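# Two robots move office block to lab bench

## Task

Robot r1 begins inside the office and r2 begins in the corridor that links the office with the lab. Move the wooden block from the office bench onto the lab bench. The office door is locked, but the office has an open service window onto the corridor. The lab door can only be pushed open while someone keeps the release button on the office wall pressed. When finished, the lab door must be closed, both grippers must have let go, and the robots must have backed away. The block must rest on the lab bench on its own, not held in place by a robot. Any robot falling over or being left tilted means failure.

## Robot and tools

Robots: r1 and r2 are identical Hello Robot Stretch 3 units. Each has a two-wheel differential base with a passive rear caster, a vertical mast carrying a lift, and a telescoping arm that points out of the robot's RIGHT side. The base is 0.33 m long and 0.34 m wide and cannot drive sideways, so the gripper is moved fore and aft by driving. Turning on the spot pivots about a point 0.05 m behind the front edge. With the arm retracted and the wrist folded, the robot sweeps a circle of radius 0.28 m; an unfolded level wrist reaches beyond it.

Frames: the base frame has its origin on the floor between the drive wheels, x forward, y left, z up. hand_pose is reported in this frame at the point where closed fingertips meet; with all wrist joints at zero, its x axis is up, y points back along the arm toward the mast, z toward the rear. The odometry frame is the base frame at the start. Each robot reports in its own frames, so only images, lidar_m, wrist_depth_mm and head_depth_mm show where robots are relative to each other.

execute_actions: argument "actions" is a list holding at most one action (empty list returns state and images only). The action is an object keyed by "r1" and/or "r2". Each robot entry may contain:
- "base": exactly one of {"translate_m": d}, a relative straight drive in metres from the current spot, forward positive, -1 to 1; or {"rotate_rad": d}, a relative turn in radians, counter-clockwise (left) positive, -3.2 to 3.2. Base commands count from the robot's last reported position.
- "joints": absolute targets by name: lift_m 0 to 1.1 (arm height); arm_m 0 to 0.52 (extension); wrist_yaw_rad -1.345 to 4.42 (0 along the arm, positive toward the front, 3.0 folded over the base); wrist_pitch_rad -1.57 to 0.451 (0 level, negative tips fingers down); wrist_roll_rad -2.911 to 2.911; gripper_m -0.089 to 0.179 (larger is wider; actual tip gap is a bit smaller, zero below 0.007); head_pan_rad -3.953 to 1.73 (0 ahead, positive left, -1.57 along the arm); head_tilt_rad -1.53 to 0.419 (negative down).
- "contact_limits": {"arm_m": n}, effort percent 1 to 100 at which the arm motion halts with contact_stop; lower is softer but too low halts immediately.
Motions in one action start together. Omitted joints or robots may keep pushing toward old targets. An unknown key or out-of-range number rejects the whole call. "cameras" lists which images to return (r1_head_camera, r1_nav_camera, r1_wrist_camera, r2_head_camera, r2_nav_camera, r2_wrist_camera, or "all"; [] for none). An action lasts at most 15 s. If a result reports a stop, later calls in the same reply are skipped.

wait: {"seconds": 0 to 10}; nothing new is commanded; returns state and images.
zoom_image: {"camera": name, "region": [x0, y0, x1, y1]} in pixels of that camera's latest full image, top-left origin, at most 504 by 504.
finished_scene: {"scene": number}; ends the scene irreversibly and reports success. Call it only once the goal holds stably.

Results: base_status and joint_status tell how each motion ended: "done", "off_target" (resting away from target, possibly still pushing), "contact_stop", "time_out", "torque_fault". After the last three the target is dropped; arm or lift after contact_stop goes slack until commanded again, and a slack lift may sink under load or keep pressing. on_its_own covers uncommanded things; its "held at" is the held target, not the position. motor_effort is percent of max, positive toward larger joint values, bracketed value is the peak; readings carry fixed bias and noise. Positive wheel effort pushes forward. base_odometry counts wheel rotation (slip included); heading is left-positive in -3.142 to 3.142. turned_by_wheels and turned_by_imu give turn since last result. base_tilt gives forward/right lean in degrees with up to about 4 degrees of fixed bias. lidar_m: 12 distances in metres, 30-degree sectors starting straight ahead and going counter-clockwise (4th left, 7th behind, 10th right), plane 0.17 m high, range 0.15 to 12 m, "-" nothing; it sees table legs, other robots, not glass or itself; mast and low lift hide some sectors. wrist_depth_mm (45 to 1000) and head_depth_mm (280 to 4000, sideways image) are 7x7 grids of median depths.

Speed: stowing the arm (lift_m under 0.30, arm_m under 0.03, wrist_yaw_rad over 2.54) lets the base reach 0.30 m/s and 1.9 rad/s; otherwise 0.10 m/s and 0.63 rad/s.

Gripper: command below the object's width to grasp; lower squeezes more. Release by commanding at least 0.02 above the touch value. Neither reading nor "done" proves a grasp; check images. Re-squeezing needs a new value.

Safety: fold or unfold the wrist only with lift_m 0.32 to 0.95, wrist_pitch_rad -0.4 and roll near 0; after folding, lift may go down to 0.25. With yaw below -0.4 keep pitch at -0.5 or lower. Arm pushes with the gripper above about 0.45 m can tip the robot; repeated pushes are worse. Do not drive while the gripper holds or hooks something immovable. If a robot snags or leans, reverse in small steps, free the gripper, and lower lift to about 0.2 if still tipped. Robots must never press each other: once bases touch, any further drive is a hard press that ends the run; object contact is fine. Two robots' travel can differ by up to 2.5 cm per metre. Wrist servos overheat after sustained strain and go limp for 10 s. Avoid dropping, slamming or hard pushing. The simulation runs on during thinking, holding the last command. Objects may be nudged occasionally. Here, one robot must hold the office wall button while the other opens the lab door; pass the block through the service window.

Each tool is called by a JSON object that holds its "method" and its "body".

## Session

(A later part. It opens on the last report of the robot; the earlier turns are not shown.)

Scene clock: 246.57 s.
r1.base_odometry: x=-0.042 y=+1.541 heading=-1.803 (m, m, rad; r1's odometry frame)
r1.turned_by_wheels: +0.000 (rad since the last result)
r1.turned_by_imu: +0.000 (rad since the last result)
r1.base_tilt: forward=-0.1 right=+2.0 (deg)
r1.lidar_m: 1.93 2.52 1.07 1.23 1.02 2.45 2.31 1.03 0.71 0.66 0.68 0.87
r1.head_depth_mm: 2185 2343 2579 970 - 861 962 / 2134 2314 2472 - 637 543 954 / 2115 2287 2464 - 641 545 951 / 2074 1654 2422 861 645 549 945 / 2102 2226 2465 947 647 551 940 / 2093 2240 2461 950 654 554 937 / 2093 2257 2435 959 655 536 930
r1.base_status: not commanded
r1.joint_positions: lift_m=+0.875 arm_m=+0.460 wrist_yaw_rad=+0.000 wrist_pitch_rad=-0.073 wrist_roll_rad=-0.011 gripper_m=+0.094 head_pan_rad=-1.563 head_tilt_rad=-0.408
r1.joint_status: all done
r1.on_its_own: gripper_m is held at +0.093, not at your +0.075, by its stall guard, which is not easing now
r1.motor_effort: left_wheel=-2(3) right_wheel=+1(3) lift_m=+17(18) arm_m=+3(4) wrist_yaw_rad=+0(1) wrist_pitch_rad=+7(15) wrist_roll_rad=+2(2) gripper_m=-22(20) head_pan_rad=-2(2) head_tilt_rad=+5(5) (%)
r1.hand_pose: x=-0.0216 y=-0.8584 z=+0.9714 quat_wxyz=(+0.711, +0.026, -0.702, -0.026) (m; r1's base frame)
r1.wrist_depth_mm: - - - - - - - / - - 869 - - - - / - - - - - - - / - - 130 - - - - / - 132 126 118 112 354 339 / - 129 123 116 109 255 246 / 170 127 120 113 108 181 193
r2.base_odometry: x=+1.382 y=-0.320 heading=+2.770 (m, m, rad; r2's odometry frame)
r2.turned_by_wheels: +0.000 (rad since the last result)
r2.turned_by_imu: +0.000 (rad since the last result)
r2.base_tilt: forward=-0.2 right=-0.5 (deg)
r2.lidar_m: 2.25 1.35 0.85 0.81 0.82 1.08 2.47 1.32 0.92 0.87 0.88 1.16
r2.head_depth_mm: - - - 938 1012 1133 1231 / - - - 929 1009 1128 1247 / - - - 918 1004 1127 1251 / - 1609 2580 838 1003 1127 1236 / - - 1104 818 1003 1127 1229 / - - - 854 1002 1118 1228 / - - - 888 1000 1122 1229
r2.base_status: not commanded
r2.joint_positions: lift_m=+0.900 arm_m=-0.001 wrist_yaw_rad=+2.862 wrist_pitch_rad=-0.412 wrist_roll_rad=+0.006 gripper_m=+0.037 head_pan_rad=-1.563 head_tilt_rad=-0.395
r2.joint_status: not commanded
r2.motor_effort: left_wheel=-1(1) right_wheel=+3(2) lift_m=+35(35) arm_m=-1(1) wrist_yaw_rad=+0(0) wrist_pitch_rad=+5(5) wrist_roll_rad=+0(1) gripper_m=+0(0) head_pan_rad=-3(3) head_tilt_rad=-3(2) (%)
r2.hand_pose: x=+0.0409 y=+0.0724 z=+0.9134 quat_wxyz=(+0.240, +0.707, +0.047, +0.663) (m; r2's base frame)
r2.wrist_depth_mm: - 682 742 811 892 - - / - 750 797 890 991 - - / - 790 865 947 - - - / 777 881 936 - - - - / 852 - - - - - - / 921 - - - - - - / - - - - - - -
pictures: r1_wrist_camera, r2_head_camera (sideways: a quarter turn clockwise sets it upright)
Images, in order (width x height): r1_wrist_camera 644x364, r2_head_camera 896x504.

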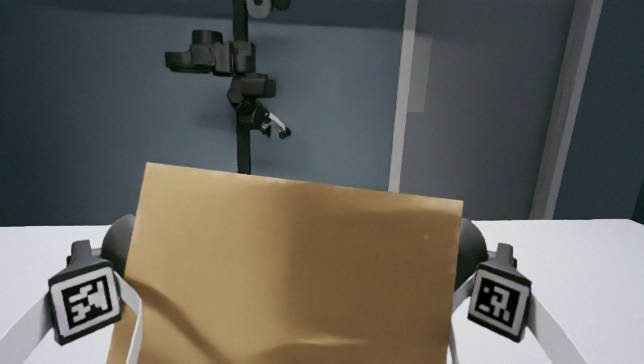

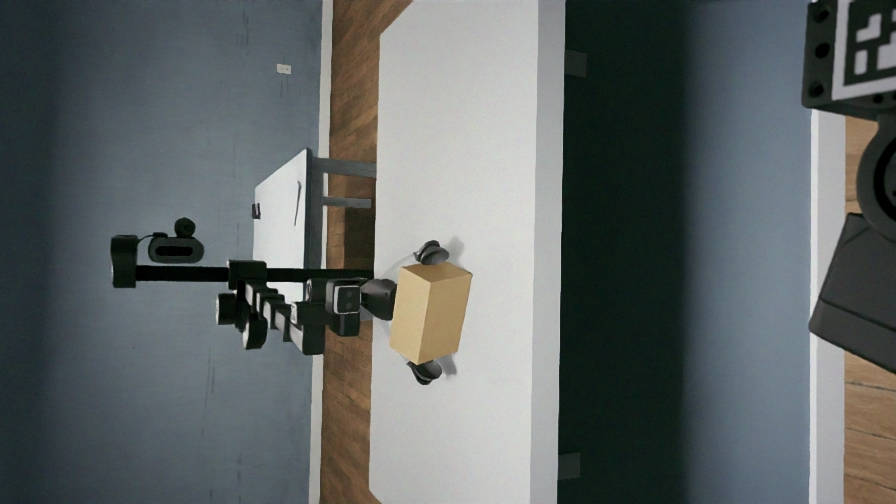

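Touching, rotating back. Lower a bit more.

{"method": "execute_actions", "body": {"actions": [{"r1":{"joints":{"lift_m":0.85}}}], "cameras": ["r1_wrist_camera","r2_head_camera"]}}

{"method": "execute_actions", "body": {"actions": [{"r1":{"joints":{"gripper_m":0.179}},"r2":{"joints":{"wrist_yaw_rad":0.0}}}], "cameras": ["r1_wrist_camera","r2_head_camera"]}}

Scene clock: 249.13 s.
r1.base_odometry: x=-0.042 y=+1.541 heading=-1.803 (m, m, rad; r1's odometry frame)
r1.turned_by_wheels: +0.000 (rad since the last result)
r1.turned_by_imu: +0.000 (rad since the last result)
r1.base_tilt: forward=-0.1 right=+1.9 (deg)
r1.lidar_m: 1.93 2.53 1.07 1.23 1.02 2.45 2.31 1.03 0.71 0.66 0.68 0.88
r1.head_depth_mm: 2180 2346 2558 919 - 869 963 / 2126 2292 2504 2563 610 542 955 / 2115 2285 2485 - 616 545 948 / 2098 1649 2382 871 645 548 951 / 2121 2225 2488 947 651 551 941 / 2113 2244 2480 950 652 554 935 / 2103 2272 2430 959 658 536 933
r1.base_status: not commanded
r1.joint_positions: lift_m=+0.851 arm_m=+0.460 wrist_yaw_rad=+0.000 wrist_pitch_rad=-0.051 wrist_roll_rad=-0.009 gripper_m=+0.094 head_pan_rad=-1.563 head_tilt_rad=-0.408
r1.joint_status: lift_m contact_stop (moved -0.024 of -0.025)
r1.on_its_own: gripper_m is held at +0.093, not at your +0.075, by its stall guard, which is not easing now; lift_m is slack since a contact_stop, until your next command for it
r1.motor_effort: left_wheel=-2(2) right_wheel=+2(3) lift_m=+22(21) arm_m=+3(3) wrist_yaw_rad=+1(0) wrist_pitch_rad=+0(7) wrist_roll_rad=+1(2) gripper_m=-21(21) head_pan_rad=-2(2) head_tilt_rad=+5(5) (%)
r1.hand_pose: x=-0.0215 y=-0.8593 z=+0.9525 quat_wxyz=(+0.710, +0.018, -0.703, -0.018) (m; r1's base frame)
r1.wrist_depth_mm: - - - - - - - / - - 873 - - - - / - - - - - - - / - 123 116 117 122 - - / 281 125 117 109 102 316 301 / - 129 121 113 105 217 215 / 147 136 126 117 110 157 167
r2.base_odometry: x=+1.382 y=-0.320 heading=+2.770 (m, m, rad; r2's odometry frame)
r2.turned_by_wheels: +0.000 (rad since the last result)
r2.turned_by_imu: +0.001 (rad since the last result)
r2.base_tilt: forward=-0.3 right=-0.5 (deg)
r2.lidar_m: 2.26 1.34 0.85 0.80 0.82 1.08 2.47 1.32 0.92 0.87 0.89 1.16
r2.head_depth_mm: - - - 934 1011 1137 1231 / - - - 927 1007 1132 1234 / - - - 919 1006 1130 1254 / - 1600 2574 850 1002 1125 1236 / - - 1209 824 1000 1120 1227 / - - - 896 998 1120 1228 / - - - 889 997 1117 1223
r2.base_status: not commanded
r2.joint_positions: lift_m=+0.900 arm_m=-0.001 wrist_yaw_rad=+2.862 wrist_pitch_rad=-0.412 wrist_roll_rad=+0.006 gripper_m=+0.037 head_pan_rad=-1.563 head_tilt_rad=-0.395
r2.joint_status: not commanded
r2.motor_effort: left_wheel=-1(2) right_wheel=+3(2) lift_m=+35(35) arm_m=+0(0) wrist_yaw_rad=+0(0) wrist_pitch_rad=+6(6) wrist_roll_rad=-1(0) gripper_m=+0(0) head_pan_rad=-3(3) head_tilt_rad=-3(3) (%)
r2.hand_pose: x=+0.0409 y=+0.0724 z=+0.9134 quat_wxyz=(+0.240, +0.707, +0.047, +0.663) (m; r2's base frame)
r2.wrist_depth_mm: - 699 747 826 884 - - / - 751 804 885 970 - - / - 796 866 974 - - - / 771 867 971 - - - - / 836 - - - - - - / 932 - - - - - - / - - - - - - -
pictures: r1_wrist_camera, r2_head_camera (sideways: a quarter turn clockwise sets it upright)
Images, in order (width x height): r1_wrist_camera 644x364, r2_head_camera 896x504.

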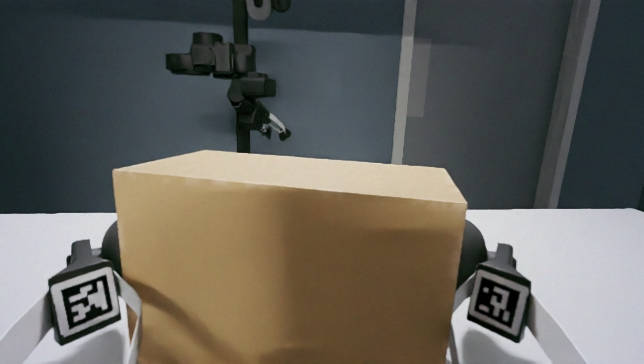

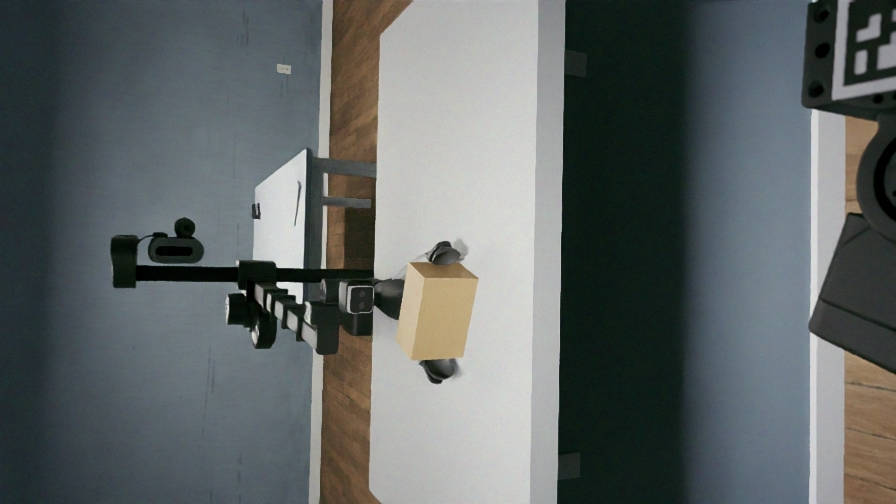

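not run: a stop came earlier in this reply.

{"method": "execute_actions", "body": {"actions": [{"r1":{"joints":{"gripper_m":0.179,"lift_m":0.86}},"r2":{"joints":{"wrist_yaw_rad":0.0,"gripper_m":0.179}}}], "cameras": ["r1_wrist_camera"]}}

{"method": "execute_actions", "body": {"actions": [{"r1":{"joints":{"arm_m":0.0}},"r2":{"joints":{"wrist_pitch_rad":-0.22,"lift_m":0.97}}}], "cameras": ["r2_wrist_camera","r2_head_camera"]}}

Scene clock: 254.23 s.
r1.base_odometry: x=-0.042 y=+1.541 heading=-1.803 (m, m, rad; r1's odometry frame)
r1.turned_by_wheels: +0.000 (rad since the last result)
r1.turned_by_imu: +0.001 (rad since the last result)
r1.base_tilt: forward=-0.1 right=+2.0 (deg)
r1.lidar_m: 1.93 2.53 1.07 1.23 1.02 2.45 2.31 1.03 0.71 0.66 0.68 0.87
r1.head_depth_mm: 2162 2338 2587 970 - 860 963 / 2120 2288 2508 2610 610 543 955 / 2110 2286 2476 - 614 545 952 / 2096 1650 2412 861 645 548 946 / 2095 2223 2421 944 650 552 942 / 2102 2263 2447 953 654 554 934 / 2087 2247 2459 959 656 536 928
r1.base_status: not commanded
r1.joint_positions: lift_m=+0.860 arm_m=+0.460 wrist_yaw_rad=+0.000 wrist_pitch_rad=-0.072 wrist_roll_rad=-0.009 gripper_m=+0.179 head_pan_rad=-1.563 head_tilt_rad=-0.408
r1.joint_status: all done
r1.motor_effort: left_wheel=-2(2) right_wheel=+2(2) lift_m=+28(30) arm_m=+3(3) wrist_yaw_rad=+0(1) wrist_pitch_rad=+7(8) wrist_roll_rad=+1(1) gripper_m=+0(83) head_pan_rad=-2(2) head_tilt_rad=+5(5) (%)
r1.hand_pose: x=-0.0216 y=-0.8584 z=+0.9559 quat_wxyz=(+0.710, +0.026, -0.703, -0.026) (m; r1's base frame)
r1.wrist_depth_mm: - - - - - - - / - - - - - - - / - - - - - - - / - 136 126 130 135 - - / 279 122 114 106 100 292 298 / - 128 119 110 103 200 217 / 151 135 125 116 107 161 170
r2.base_odometry: x=+1.382 y=-0.320 heading=+2.770 (m, m, rad; r2's odometry frame)
r2.turned_by_wheels: +0.000 (rad since the last result)
r2.turned_by_imu: +0.001 (rad since the last result)
r2.base_tilt: forward=-0.3 right=-0.5 (deg)
r2.lidar_m: 2.26 1.34 0.85 0.81 0.83 1.08 2.47 1.31 0.91 0.86 0.88 1.15
r2.head_depth_mm: - - - 937 1009 1135 1239 / - - - 926 1010 1131 1240 / - - - 919 1005 1112 - / - 1598 2560 847 1003 1107 - / - - 1205 822 1004 1102 1232 / - - - 857 1001 1120 1229 / - - - 895 998 1115 1221
r2.base_status: not commanded
r2.joint_positions: lift_m=+0.900 arm_m=-0.001 wrist_yaw_rad=+0.003 wrist_pitch_rad=-0.412 wrist_roll_rad=+0.006 gripper_m=+0.179 head_pan_rad=-1.563 head_tilt_rad=-0.395
r2.joint_status: all done
r2.motor_effort: left_wheel=-1(2) right_wheel=+2(2) lift_m=+36(36) arm_m=-1(0) wrist_yaw_rad=-2(1) wrist_pitch_rad=+5(5) wrist_roll_rad=+0(0) gripper_m=+0(90) head_pan_rad=-3(3) head_tilt_rad=-3(2) (%)
r2.hand_pose: x=-0.0209 y=-0.3690 z=+0.9134 quat_wxyz=(+0.691, +0.146, -0.694, -0.145) (m; r2's base frame)
r2.wrist_depth_mm: 594 - 517 - - 659 578 / 465 482 485 492 506 511 627 / 626 641 650 656 680 686 702 / 695 715 715 727 750 749 769 / 757 775 788 813 837 861 890 / 827 884 912 945 941 957 982 / - 986 - - - - -
pictures: r1_wrist_camera
Images, in order (width x height): r1_wrist_camera 644x364.

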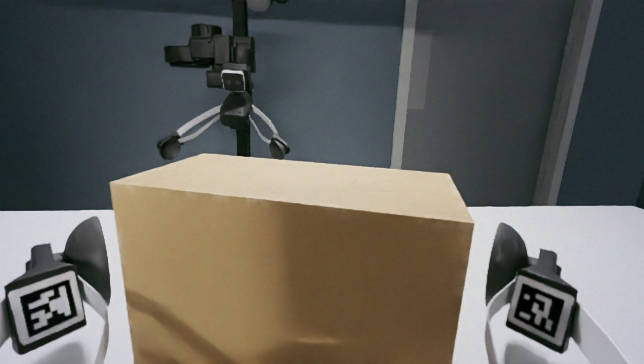

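Scene clock: 258.80 s.
r1.base_odometry: x=-0.042 y=+1.541 heading=-1.803 (m, m, rad; r1's odometry frame)
r1.turned_by_wheels: +0.000 (rad since the last result)
r1.turned_by_imu: +0.000 (rad since the last result)
r1.base_tilt: forward=-0.1 right=+1.9 (deg)
r1.lidar_m: 1.92 2.53 1.07 1.23 1.02 2.46 2.31 1.03 0.71 0.66 0.68 0.87
r1.head_depth_mm: 2174 2334 2583 910 635 541 959 / 2122 2295 2486 917 638 542 955 / 2113 2301 2493 834 640 544 - / 2091 1605 2429 865 646 547 931 / 2118 2209 2448 944 649 552 940 / 2101 2271 2490 951 654 553 937 / 2072 2258 2450 958 658 536 929
r1.base_status: not commanded
r1.joint_positions: lift_m=+0.860 arm_m=+0.002 wrist_yaw_rad=+0.000 wrist_pitch_rad=-0.071 wrist_roll_rad=-0.009 gripper_m=+0.179 head_pan_rad=-1.563 head_tilt_rad=-0.408
r1.joint_status: all done
joint sent to its limit — the command would take r1.arm_m past its lower limit, so that joint was sent only as far as its limit.
r1.motor_effort: left_wheel=-2(3) right_wheel=+3(2) lift_m=+28(28) arm_m=-3(1) wrist_yaw_rad=+1(0) wrist_pitch_rad=+7(7) wrist_roll_rad=+1(1) gripper_m=+0(0) head_pan_rad=-3(2) head_tilt_rad=+4(5) (%)
r1.hand_pose: x=-0.0215 y=-0.4011 z=+0.9562 quat_wxyz=(+0.710, +0.025, -0.703, -0.025) (m; r1's base frame)
r1.wrist_depth_mm: - - - - - - 462 / - - - - - - 455 / - - - 561 - - 475 / 400 412 427 442 461 478 479 / 284 272 276 282 290 318 304 / - 208 214 221 229 236 249 / 450 212 473 494 518 536 570
r2.base_odometry: x=+1.382 y=-0.320 heading=+2.770 (m, m, rad; r2's odometry frame)
r2.turned_by_wheels: +0.000 (rad since the last result)
r2.turned_by_imu: +0.001 (rad since the last result)
r2.base_tilt: forward=-0.3 right=-0.5 (deg)
r2.lidar_m: 2.26 1.34 0.85 0.81 0.82 1.08 2.47 1.31 0.91 0.87 0.89 1.16
r2.head_depth_mm: - - - 938 743 - - / - - - 930 739 - - / - - - 916 724 - - / - 1608 2543 856 727 1108 1237 / - - 2559 823 727 1124 1230 / - - - 895 1000 1122 1229 / - - - 889 996 1118 1225
r2.base_status: not commanded
r2.joint_positions: lift_m=+0.970 arm_m=-0.001 wrist_yaw_rad=+0.002 wrist_pitch_rad=-0.241 wrist_roll_rad=+0.006 gripper_m=+0.179 head_pan_rad=-1.563 head_tilt_rad=-0.395
r2.joint_status: all done
r2.motor_effort: left_wheel=-2(2) right_wheel=+2(2) lift_m=+35(34) arm_m=-1(1) wrist_yaw_rad=-1(2) wrist_pitch_rad=+9(9) wrist_roll_rad=+0(0) gripper_m=+0(0) head_pan_rad=-3(3) head_tilt_rad=-1(3) (%)
r2.hand_pose: x=-0.0209 y=-0.3870 z=+1.0236 quat_wxyz=(+0.700, +0.086, -0.704, -0.085) (m; r2's base frame)
r2.wrist_depth_mm: 592 - - - - 664 581 / 597 - - - - 660 621 / 610 - 815 980 953 672 661 / 539 542 553 551 561 568 703 / 432 443 446 457 467 472 755 / 715 749 758 785 786 791 811 / 805 813 825 852 862 876 900
pictures: r2_head_camera (sideways: a quarter turn clockwise sets it upright), r2_wrist_camera
Images, in order (width x height): r2_head_camera 896x504, r2_wrist_camera 644x364.

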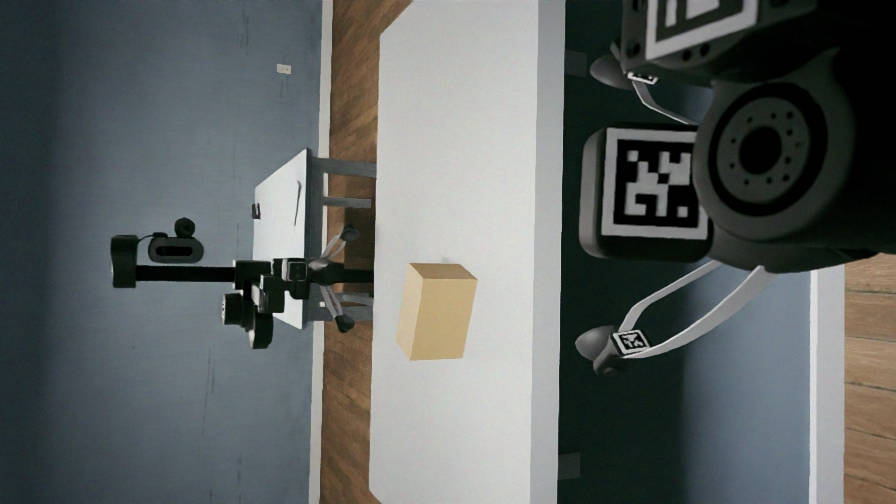

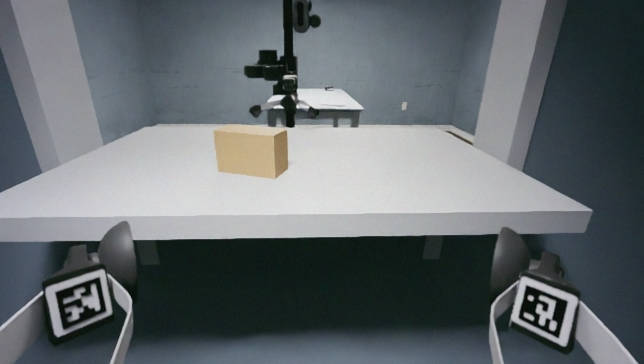

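{"method": "execute_actions", "body": {"actions": [{"r1":{"base":{"translate_m":-0.95},"joints":{"lift_m":1.05,"gripper_m":0.0,"head_tilt_rad":-0.2,"wrist_pitch_rad":0.0}},"r2":{"base":{"translate_m":0.097},"joints":{"arm_m":0.2,"lift_m":0.96}}}], "cameras": ["r2_wrist_camera","r1_head_camera","r1_wrist_camera"]}}

Scene clock: 275.07 s.
r1.base_odometry: x=+0.176 y=+2.466 heading=-1.803 (m, m, rad; r1's odometry frame)
r1.turned_by_wheels: +0.000 (rad since the last result)
r1.turned_by_imu: -0.005 (rad since the last result)
r1.base_tilt: forward=-0.2 right=+1.9 (deg)
r1.lidar_m: 2.18 1.62 1.15 2.06 2.11 1.44 1.35 1.16 0.79 0.74 0.76 0.98
r1.head_depth_mm: 634 661 693 728 753 - - / 632 659 687 722 - - - / 630 657 689 718 - - - / 628 654 686 720 755 794 842 / 627 653 684 714 755 793 837 / 623 650 682 715 750 789 834 / 622 650 679 713 748 788 831
r1.base_status: done
r1.joint_positions: lift_m=+1.050 arm_m=+0.002 wrist_yaw_rad=+0.000 wrist_pitch_rad=-0.021 wrist_roll_rad=-0.009 gripper_m=+0.000 head_pan_rad=-1.563 head_tilt_rad=-0.211
r1.joint_status: all done
r1.motor_effort: left_wheel=-1(9) right_wheel=+2(3) lift_m=+28(29) arm_m=-3(3) wrist_yaw_rad=+0(0) wrist_pitch_rad=+7(8) wrist_roll_rad=+1(1) gripper_m=-2(83) head_pan_rad=-2(3) head_tilt_rad=+6(25) (%)
r1.hand_pose: x=-0.0215 y=-0.4029 z=+1.1589 quat_wxyz=(+0.711, +0.008, -0.704, -0.008) (m; r1's base frame)
r1.wrist_depth_mm: 426 438 455 466 484 498 523 / 440 450 466 486 502 519 542 / 454 466 480 500 515 536 553 / 467 481 496 515 530 525 573 / 479 494 511 537 551 574 604 / 496 511 526 - 577 601 632 / 512 525 556 574 602 617 652
r2.base_odometry: x=+1.291 y=-0.285 heading=+2.770 (m, m, rad; r2's odometry frame)
r2.turned_by_wheels: +0.000 (rad since the last result)
r2.turned_by_imu: +0.002 (rad since the last result)
r2.base_tilt: forward=-0.2 right=-0.5 (deg)
r2.lidar_m: 2.16 1.36 0.86 0.81 0.83 1.09 2.57 1.30 0.91 0.86 0.88 1.16
r2.head_depth_mm: - - - 1120 - 1124 1253 / - - - - - 1121 1242 / - - 2963 1053 - 1121 1245 / - - 3421 832 1009 1115 1235 / - - - 961 995 1115 1227 / - - - 894 990 1111 1230 / - - - 888 989 1108 1222
r2.base_status: done
r2.joint_positions: lift_m=+0.960 arm_m=+0.200 wrist_yaw_rad=+0.001 wrist_pitch_rad=-0.241 wrist_roll_rad=+0.006 gripper_m=+0.179 head_pan_rad=-1.563 head_tilt_rad=-0.395
r2.joint_status: all done
r2.motor_effort: left_wheel=-2(4) right_wheel=+2(6) lift_m=+14(32) arm_m=+3(4) wrist_yaw_rad=-1(1) wrist_pitch_rad=+9(9) wrist_roll_rad=+0(0) gripper_m=+0(0) head_pan_rad=-3(3) head_tilt_rad=-3(2) (%)
r2.hand_pose: x=-0.0212 y=-0.5877 z=+1.0146 quat_wxyz=(+0.700, +0.085, -0.704, -0.085) (m; r2's base frame)
r2.wrist_depth_mm: - - - - - - - / 499 - - - - - 545 / 494 - - - - - 552 / 472 521 448 373 534 542 497 / 366 367 370 373 377 384 386 / - 285 288 289 292 294 294 / 242 248 252 254 260 266 273
pictures: r1_head_camera (sideways: a quarter turn clockwise sets it upright), r1_wrist_camera, r2_wrist_camera
Images, in order (width x height): r1_head_camera 896x504, r1_wrist_camera 644x364, r2_wrist_camera 644x364.

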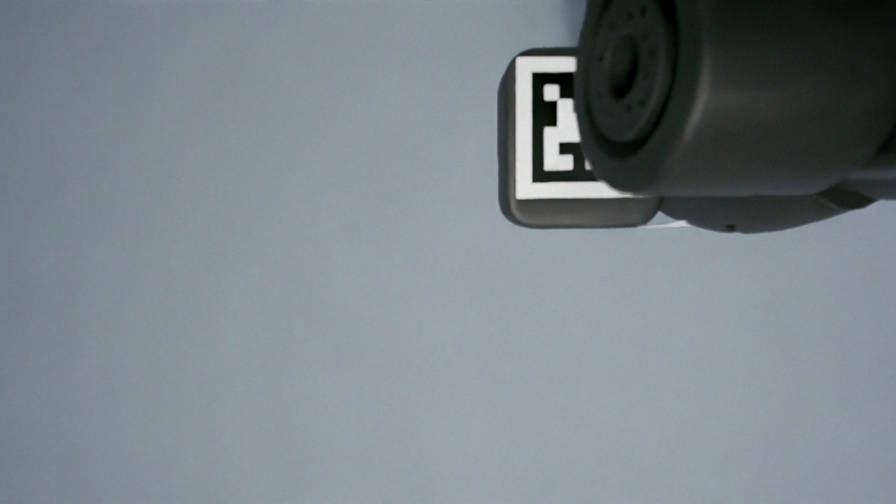

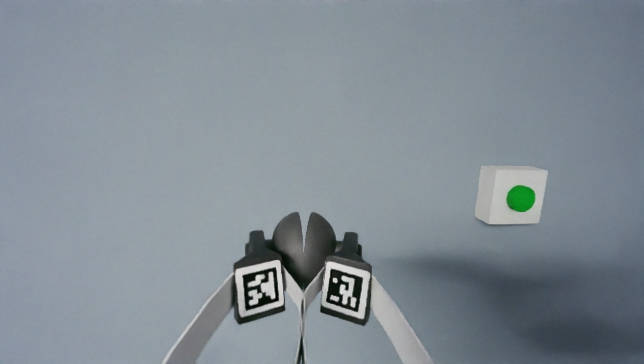

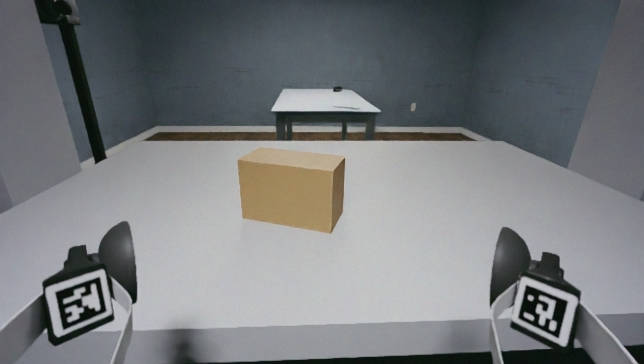

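{"method": "execute_actions", "body": {"actions": [{"r1":{"base":{"rotate_rad":0.1},"joints":{"lift_m":1.0}},"r2":{"base":{"translate_m":0.02},"joints":{"arm_m":0.34,"lift_m":0.915}}}], "cameras": ["r2_wrist_camera"]}}

{"method": "execute_actions", "body": {"actions": [{"r1":{"base":{"translate_m":-0.39}}}], "cameras": ["r1_wrist_camera"]}}

Scene clock: 285.03 s.
r1.base_odometry: x=+0.176 y=+2.466 heading=-1.703 (m, m, rad; r1's odometry frame)
r1.turned_by_wheels: +0.100 (rad since the last result)
r1.turned_by_imu: +0.102 (rad since the last result)
r1.base_tilt: forward=-0.2 right=+2.0 (deg)
r1.lidar_m: 2.96 1.62 1.15 3.60 1.89 1.40 1.35 1.05 0.77 0.75 0.78 1.07
r1.head_depth_mm: 614 643 672 702 738 776 - / 620 647 676 708 744 - - / 624 653 683 713 746 - - / 629 658 687 721 758 801 847 / 634 663 695 728 767 807 858 / 638 667 700 733 772 814 864 / 644 673 704 740 778 824 874
r1.base_status: done
r1.joint_positions: lift_m=+1.000 arm_m=+0.002 wrist_yaw_rad=+0.000 wrist_pitch_rad=-0.021 wrist_roll_rad=-0.009 gripper_m=+0.000 head_pan_rad=-1.563 head_tilt_rad=-0.211
r1.joint_status: all done
r1.motor_effort: left_wheel=-4(9) right_wheel=+3(6) lift_m=+17(26) arm_m=-3(3) wrist_yaw_rad=+1(1) wrist_pitch_rad=+6(7) wrist_roll_rad=+1(1) gripper_m=-2(2) head_pan_rad=-2(2) head_tilt_rad=+6(7) (%)
r1.hand_pose: x=-0.0215 y=-0.4029 z=+1.1095 quat_wxyz=(+0.711, +0.008, -0.704, -0.008) (m; r1's base frame)
r1.wrist_depth_mm: 456 455 456 455 466 470 474 / 463 472 469 477 478 487 485 / 481 487 489 493 492 500 496 / 496 494 509 505 507 513 485 / 509 516 521 520 531 537 539 / 529 534 534 - 545 555 558 / 550 551 561 568 563 573 582
r2.base_odometry: x=+1.273 y=-0.278 heading=+2.770 (m, m, rad; r2's odometry frame)
r2.turned_by_wheels: +0.000 (rad since the last result)
r2.turned_by_imu: +0.001 (rad since the last result)
r2.base_tilt: forward=-0.4 right=-0.5 (deg)
r2.lidar_m: 2.14 1.35 0.86 0.81 0.83 1.09 2.59 1.30 0.91 0.86 0.88 1.15
r2.head_depth_mm: - - - 1000 - 1144 1247 / - - - - 1012 1121 1238 / - - 3435 - 1012 1118 1243 / - - 2903 835 995 1117 1235 / - - - 905 990 1112 1227 / - - - 899 990 1109 1228 / - - - 870 987 1108 1227
r2.base_status: done
r2.joint_positions: lift_m=+0.915 arm_m=+0.340 wrist_yaw_rad=+0.001 wrist_pitch_rad=-0.241 wrist_roll_rad=+0.006 gripper_m=+0.179 head_pan_rad=-1.563 head_tilt_rad=-0.395
r2.joint_status: all done
r2.motor_effort: left_wheel=-2(3) right_wheel=+3(7) lift_m=+15(12) arm_m=+3(3) wrist_yaw_rad=+0(1) wrist_pitch_rad=+8(10) wrist_roll_rad=+0(0) gripper_m=+0(0) head_pan_rad=-3(3) head_tilt_rad=-3(2) (%)
r2.hand_pose: x=-0.0212 y=-0.7277 z=+0.9696 quat_wxyz=(+0.700, +0.085, -0.704, -0.085) (m; r2's base frame)
r2.wrist_depth_mm: - - - - - - - / - - - - - - - / - - - - - - - / 391 395 232 213 409 413 425 / 280 285 251 225 289 293 295 / - 219 222 222 224 225 228 / 172 179 180 182 183 177 188
pictures: r2_wrist_camera
Images, in order (width x height): r2_wrist_camera 644x364.

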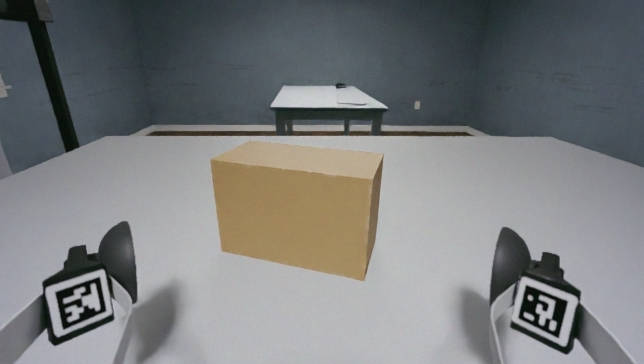

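Scene clock: 289.90 s.
r1.base_odometry: x=+0.228 y=+2.853 heading=-1.703 (m, m, rad; r1's odometry frame)
r1.turned_by_wheels: +0.000 (rad since the last result)
r1.turned_by_imu: -0.002 (rad since the last result)
r1.base_tilt: forward=-0.2 right=+1.9 (deg)
r1.lidar_m: 2.90 1.42 1.57 3.59 1.35 0.99 0.96 1.00 0.77 0.74 0.77 1.07
r1.head_depth_mm: 613 638 667 698 731 771 - / 615 644 671 705 740 - - / 621 646 679 696 743 - - / 623 654 684 717 754 795 842 / 630 657 688 723 758 802 849 / 633 661 696 729 766 811 857 / 640 668 699 734 775 816 863
r1.base_status: done
r1.joint_positions: lift_m=+1.000 arm_m=+0.002 wrist_yaw_rad=+0.000 wrist_pitch_rad=-0.021 wrist_roll_rad=-0.009 gripper_m=+0.000 head_pan_rad=-1.563 head_tilt_rad=-0.211
r1.joint_status: not commanded
r1.motor_effort: left_wheel=-2(9) right_wheel=+3(4) lift_m=+18(18) arm_m=-3(3) wrist_yaw_rad=+0(0) wrist_pitch_rad=+6(7) wrist_roll_rad=+1(1) gripper_m=-2(2) head_pan_rad=-2(2) head_tilt_rad=+7(7) (%)
r1.hand_pose: x=-0.0215 y=-0.4029 z=+1.1095 quat_wxyz=(+0.711, +0.008, -0.704, -0.008) (m; r1's base frame)
r1.wrist_depth_mm: 449 452 453 460 462 466 471 / 460 461 469 472 479 485 485 / 474 480 478 484 488 497 501 / 493 493 492 465 509 516 516 / 508 515 519 516 526 526 532 / 520 531 526 - 545 544 558 / 543 546 555 560 562 569 573
r2.base_odometry: x=+1.273 y=-0.278 heading=+2.770 (m, m, rad; r2's odometry frame)
r2.turned_by_wheels: +0.000 (rad since the last result)
r2.turned_by_imu: +0.001 (rad since the last result)
r2.base_tilt: forward=-0.3 right=-0.5 (deg)
r2.lidar_m: 2.14 1.35 0.86 0.81 0.83 1.09 2.59 1.30 0.91 0.86 0.88 1.15
r2.head_depth_mm: - - - 1003 - 1145 1248 / - - - - 1016 1119 1245 / - - 3439 - 1013 1122 1241 / - - 2919 836 999 1118 1238 / - - - 901 995 1115 1230 / - - - 896 988 1113 1226 / - - - 872 989 1108 1222
r2.base_status: not commanded
r2.joint_positions: lift_m=+0.915 arm_m=+0.340 wrist_yaw_rad=+0.001 wrist_pitch_rad=-0.241 wrist_roll_rad=+0.006 gripper_m=+0.179 head_pan_rad=-1.563 head_tilt_rad=-0.395
r2.joint_status: not commanded
r2.motor_effort: left_wheel=-1(1) right_wheel=+2(2) lift_m=+15(15) arm_m=+3(2) wrist_yaw_rad=-1(2) wrist_pitch_rad=+9(9) wrist_roll_rad=+0(0) gripper_m=+0(0) head_pan_rad=-3(2) head_tilt_rad=-2(3) (%)
r2.hand_pose: x=-0.0212 y=-0.7277 z=+0.9696 quat_wxyz=(+0.700, +0.085, -0.704, -0.085) (m; r2's base frame)
r2.wrist_depth_mm: - - - - - - - / - - - - - - - / - - - - - - - / 394 395 233 213 409 418 423 / 281 284 251 225 289 293 296 / - 220 222 222 225 226 228 / 172 179 181 182 182 176 187
pictures: r1_wrist_camera
Images, in order (width x height): r1_wrist_camera 644x364.

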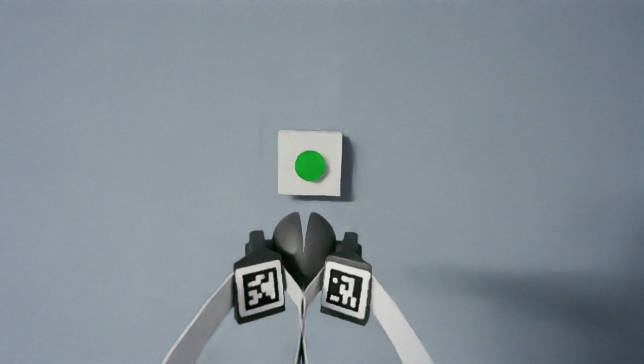

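{"method": "execute_actions", "body": {"actions": [{"r1":{"joints":{"arm_m":0.15}},"r2":{"joints":{"arm_m":0.475,"lift_m":0.892}}}], "cameras": ["r1_wrist_camera","r2_wrist_camera"]}}

Scene clock: 309.03 s.
r1.base_odometry: x=+0.228 y=+2.853 heading=-1.703 (m, m, rad; r1's odometry frame)
r1.turned_by_wheels: +0.000 (rad since the last result)
r1.turned_by_imu: +0.001 (rad since the last result)
r1.base_tilt: forward=-0.2 right=+1.9 (deg)
r1.lidar_m: 2.92 1.43 1.56 3.60 1.35 0.99 0.96 1.00 0.77 0.74 0.77 1.06
r1.head_depth_mm: 612 638 668 696 - - 826 / 616 643 670 701 - - 832 / 619 648 678 699 - - 842 / 625 652 684 715 753 794 842 / 630 657 688 724 761 802 846 / 634 664 693 729 765 810 856 / 638 667 697 734 773 816 865
r1.base_status: not commanded
r1.joint_positions: lift_m=+1.000 arm_m=+0.150 wrist_yaw_rad=+0.000 wrist_pitch_rad=-0.021 wrist_roll_rad=-0.009 gripper_m=+0.000 head_pan_rad=-1.563 head_tilt_rad=-0.211
r1.joint_status: all done
r1.motor_effort: left_wheel=-2(2) right_wheel=+4(4) lift_m=+18(18) arm_m=+3(5) wrist_yaw_rad=+0(1) wrist_pitch_rad=+6(7) wrist_roll_rad=+1(1) gripper_m=-2(1) head_pan_rad=-2(3) head_tilt_rad=+6(7) (%)
r1.hand_pose: x=-0.0215 y=-0.5503 z=+1.1095 quat_wxyz=(+0.711, +0.008, -0.704, -0.008) (m; r1's base frame)
r1.wrist_depth_mm: 315 316 319 322 325 325 331 / 325 327 328 331 337 337 340 / 334 336 338 341 346 347 351 / 344 346 347 309 358 359 365 / 355 357 361 319 370 371 378 / 368 372 369 - 386 390 390 / 381 384 391 396 396 401 402
r2.base_odometry: x=+1.273 y=-0.278 heading=+2.770 (m, m, rad; r2's odometry frame)
r2.turned_by_wheels: +0.000 (rad since the last result)
r2.turned_by_imu: +0.001 (rad since the last result)
r2.base_tilt: forward=-0.3 right=-0.5 (deg)
r2.lidar_m: 2.14 1.36 0.86 0.81 0.83 1.09 2.59 1.31 0.91 0.86 0.88 1.15
r2.head_depth_mm: - - - 937 - - 1246 / - - - 986 1015 1122 1245 / - - 3476 - 998 1115 1233 / - - 2932 832 996 1113 1239 / - - - 903 992 1111 1229 / - - - 895 988 1112 1231 / - - - 870 987 1108 1224
r2.base_status: not commanded
r2.joint_positions: lift_m=+0.892 arm_m=+0.475 wrist_yaw_rad=+0.001 wrist_pitch_rad=-0.241 wrist_roll_rad=+0.006 gripper_m=+0.179 head_pan_rad=-1.563 head_tilt_rad=-0.395
r2.joint_status: all done
r2.motor_effort: left_wheel=-1(1) right_wheel=+1(2) lift_m=+15(15) arm_m=+3(2) wrist_yaw_rad=-1(1) wrist_pitch_rad=+9(9) wrist_roll_rad=-1(0) gripper_m=+0(0) head_pan_rad=-3(3) head_tilt_rad=-1(3) (%)
r2.hand_pose: x=-0.0212 y=-0.8627 z=+0.9466 quat_wxyz=(+0.700, +0.085, -0.704, -0.085) (m; r2's base frame)
r2.wrist_depth_mm: - - - - - - - / - - - - - - - / - - - - - - - / 333 310 129 130 349 353 359 / 238 106 94 92 93 248 250 / - 114 94 79 72 191 193 / 146 132 104 85 72 150 159
pictures: r1_wrist_camera, r2_wrist_camera
Images, in order (width x height): r1_wrist_camera 644x364, r2_wrist_camera 644x364.

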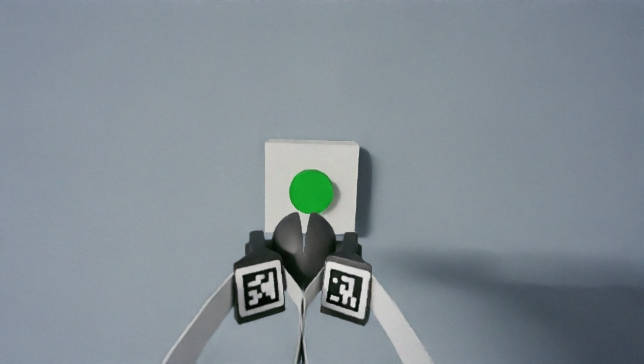

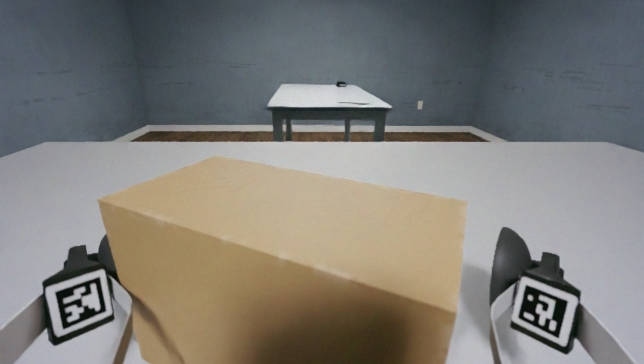

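{"method": "execute_actions", "body": {"actions": [{"r2":{"joints":{"gripper_m":0.08}}}], "cameras": ["r2_wrist_camera"]}}

{"method": "execute_actions", "body": {"actions": [{"r2":{"joints":{"lift_m":0.97}}}], "cameras": ["r2_wrist_camera","r2_head_camera"]}}

Scene clock: 312.90 s.
r1.base_odometry: x=+0.228 y=+2.853 heading=-1.703 (m, m, rad; r1's odometry frame)
r1.turned_by_wheels: +0.000 (rad since the last result)
r1.turned_by_imu: +0.000 (rad since the last result)
r1.base_tilt: forward=-0.2 right=+2.0 (deg)
r1.lidar_m: 2.91 1.43 1.57 3.60 1.34 0.99 0.96 1.00 0.77 0.74 0.77 1.06
r1.head_depth_mm: 611 637 667 695 - - 825 / 616 643 669 701 - - 830 / 620 647 678 698 - - 840 / 624 652 683 716 753 796 838 / 630 657 689 722 759 800 852 / 633 662 694 729 768 808 857 / 637 667 701 733 774 815 864
r1.base_status: not commanded
r1.joint_positions: lift_m=+1.000 arm_m=+0.150 wrist_yaw_rad=+0.000 wrist_pitch_rad=-0.021 wrist_roll_rad=-0.009 gripper_m=+0.000 head_pan_rad=-1.563 head_tilt_rad=-0.211
r1.joint_status: not commanded
r1.motor_effort: left_wheel=-2(2) right_wheel=+3(3) lift_m=+18(17) arm_m=+3(3) wrist_yaw_rad=+0(1) wrist_pitch_rad=+6(7) wrist_roll_rad=+1(1) gripper_m=-2(3) head_pan_rad=-2(2) head_tilt_rad=+7(6) (%)
r1.hand_pose: x=-0.0215 y=-0.5503 z=+1.1095 quat_wxyz=(+0.711, +0.008, -0.704, -0.008) (m; r1's base frame)
r1.wrist_depth_mm: 314 317 319 320 324 326 330 / 324 327 329 331 335 335 341 / 333 335 339 338 342 347 351 / 345 347 349 309 360 358 361 / 355 360 361 323 370 372 375 / 366 369 375 - 382 386 388 / 381 383 390 393 399 401 405
r2.base_odometry: x=+1.273 y=-0.278 heading=+2.770 (m, m, rad; r2's odometry frame)
r2.turned_by_wheels: +0.000 (rad since the last result)
r2.turned_by_imu: +0.001 (rad since the last result)
r2.base_tilt: forward=-0.3 right=-0.4 (deg)
r2.lidar_m: 2.14 1.36 0.86 0.81 0.83 1.09 2.59 1.30 0.91 0.86 0.88 1.15
r2.head_depth_mm: - - - 936 - - 1249 / - - - 986 1013 1123 1241 / - - 3455 - 998 1119 1236 / - - 2952 842 991 1113 1231 / - - - 905 991 1109 1233 / - - - 898 992 1109 1228 / - - - 871 987 1106 1226
r2.base_status: not commanded
r2.joint_positions: lift_m=+0.892 arm_m=+0.475 wrist_yaw_rad=+0.000 wrist_pitch_rad=-0.239 wrist_roll_rad=+0.010 gripper_m=+0.082 head_pan_rad=-1.563 head_tilt_rad=-0.395
r2.joint_status: all done
r2.motor_effort: left_wheel=-1(2) right_wheel=+2(2) lift_m=+15(15) arm_m=+3(3) wrist_yaw_rad=+0(1) wrist_pitch_rad=+9(10) wrist_roll_rad=-2(2) gripper_m=-31(99) head_pan_rad=-4(3) head_tilt_rad=-2(1) (%)
r2.hand_pose: x=-0.0215 y=-0.8629 z=+0.9471 quat_wxyz=(+0.699, +0.084, -0.705, -0.085) (m; r2's base frame)
r2.wrist_depth_mm: - - - - - - - / - - - - - - - / - - - - - - - / 339 338 131 131 348 352 354 / 240 119 101 93 93 248 248 / 194 123 106 88 78 183 191 / - 143 117 96 81 149 156
pictures: r2_wrist_camera
Images, in order (width x height): r2_wrist_camera 644x364.

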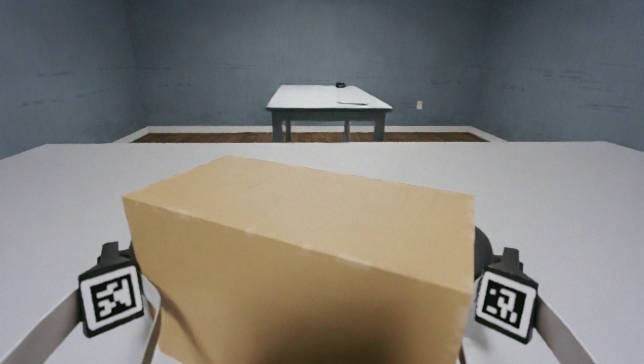

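Scene clock: 314.43 s.
r1.base_odometry: x=+0.228 y=+2.853 heading=-1.703 (m, m, rad; r1's odometry frame)
r1.turned_by_wheels: +0.000 (rad since the last result)
r1.turned_by_imu: +0.000 (rad since the last result)
r1.base_tilt: forward=-0.1 right=+2.0 (deg)
r1.lidar_m: 2.90 1.42 1.57 3.58 1.35 0.99 0.96 1.00 0.77 0.74 0.77 1.06
r1.head_depth_mm: 611 637 667 696 - - 826 / 615 642 672 703 - - 832 / 621 647 677 699 - - 841 / 623 653 681 716 752 796 837 / 628 657 688 723 760 800 847 / 633 662 693 730 766 810 855 / 639 667 699 733 774 815 866
r1.base_status: not commanded
r1.joint_positions: lift_m=+1.000 arm_m=+0.150 wrist_yaw_rad=+0.000 wrist_pitch_rad=-0.021 wrist_roll_rad=-0.009 gripper_m=+0.000 head_pan_rad=-1.563 head_tilt_rad=-0.211
r1.joint_status: not commanded
r1.motor_effort: left_wheel=-2(2) right_wheel=+2(3) lift_m=+17(17) arm_m=+3(3) wrist_yaw_rad=+0(0) wrist_pitch_rad=+7(7) wrist_roll_rad=+1(1) gripper_m=-3(2) head_pan_rad=-2(2) head_tilt_rad=+6(7) (%)
r1.hand_pose: x=-0.0215 y=-0.5503 z=+1.1095 quat_wxyz=(+0.711, +0.008, -0.704, -0.008) (m; r1's base frame)
r1.wrist_depth_mm: 314 316 317 322 325 329 329 / 324 325 328 328 335 336 340 / 333 337 337 340 346 350 352 / 344 349 347 310 357 357 361 / 357 358 359 323 368 374 377 / 369 371 371 - 382 385 387 / 382 382 390 394 397 400 401
r2.base_odometry: x=+1.273 y=-0.278 heading=+2.770 (m, m, rad; r2's odometry frame)
r2.turned_by_wheels: +0.000 (rad since the last result)
r2.turned_by_imu: +0.000 (rad since the last result)
r2.base_tilt: forward=-0.3 right=-0.4 (deg)
r2.lidar_m: 2.14 1.36 0.86 0.81 0.83 1.09 2.58 1.30 0.91 0.86 0.88 1.15
r2.head_depth_mm: - - - - 1016 1122 1247 / - - - 872 1000 1124 1243 / - - 3005 861 1000 1118 1241 / - - 2634 853 994 1117 1235 / - - - 906 992 1111 1227 / - - - 896 986 1107 1228 / - - - 869 988 1104 1222
r2.base_status: not commanded
r2.joint_positions: lift_m=+0.969 arm_m=+0.475 wrist_yaw_rad=+0.000 wrist_pitch_rad=-0.259 wrist_roll_rad=+0.010 gripper_m=+0.088 head_pan_rad=-1.563 head_tilt_rad=-0.395
r2.joint_status: all done
r2.on_its_own: gripper_m is held at +0.087, not at your +0.080, by its stall guard, which is still easing
r2.motor_effort: left_wheel=-2(1) right_wheel=+2(2) lift_m=+37(38) arm_m=+3(2) wrist_yaw_rad=+0(0) wrist_pitch_rad=+16(17) wrist_roll_rad=-2(2) gripper_m=-27(31) head_pan_rad=-3(3) head_tilt_rad=-2(3) (%)
r2.hand_pose: x=-0.0215 y=-0.8612 z=+1.0193 quat_wxyz=(+0.698, +0.091, -0.704, -0.092) (m; r2's base frame)
r2.wrist_depth_mm: - - - - - - - / - - - - - - - / - - - - - - - / - 505 142 149 524 525 - / 368 124 105 94 88 374 379 / 294 124 110 94 82 - 293 / 228 220 115 97 85 231 241
pictures: r2_head_camera (sideways: a quarter turn clockwise sets it upright), r2_wrist_camera
Images, in order (width x height): r2_head_camera 896x504, r2_wrist_camera 644x364.

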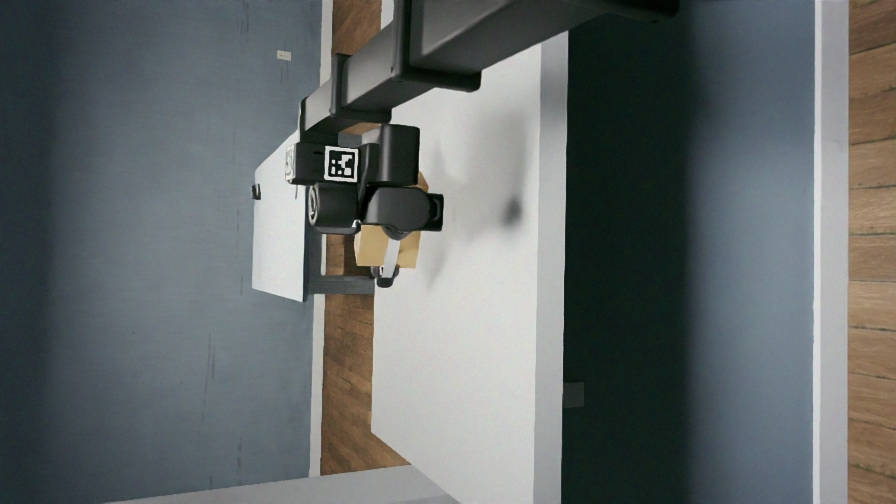

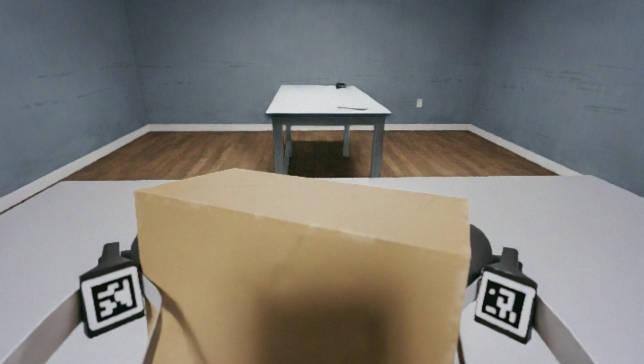

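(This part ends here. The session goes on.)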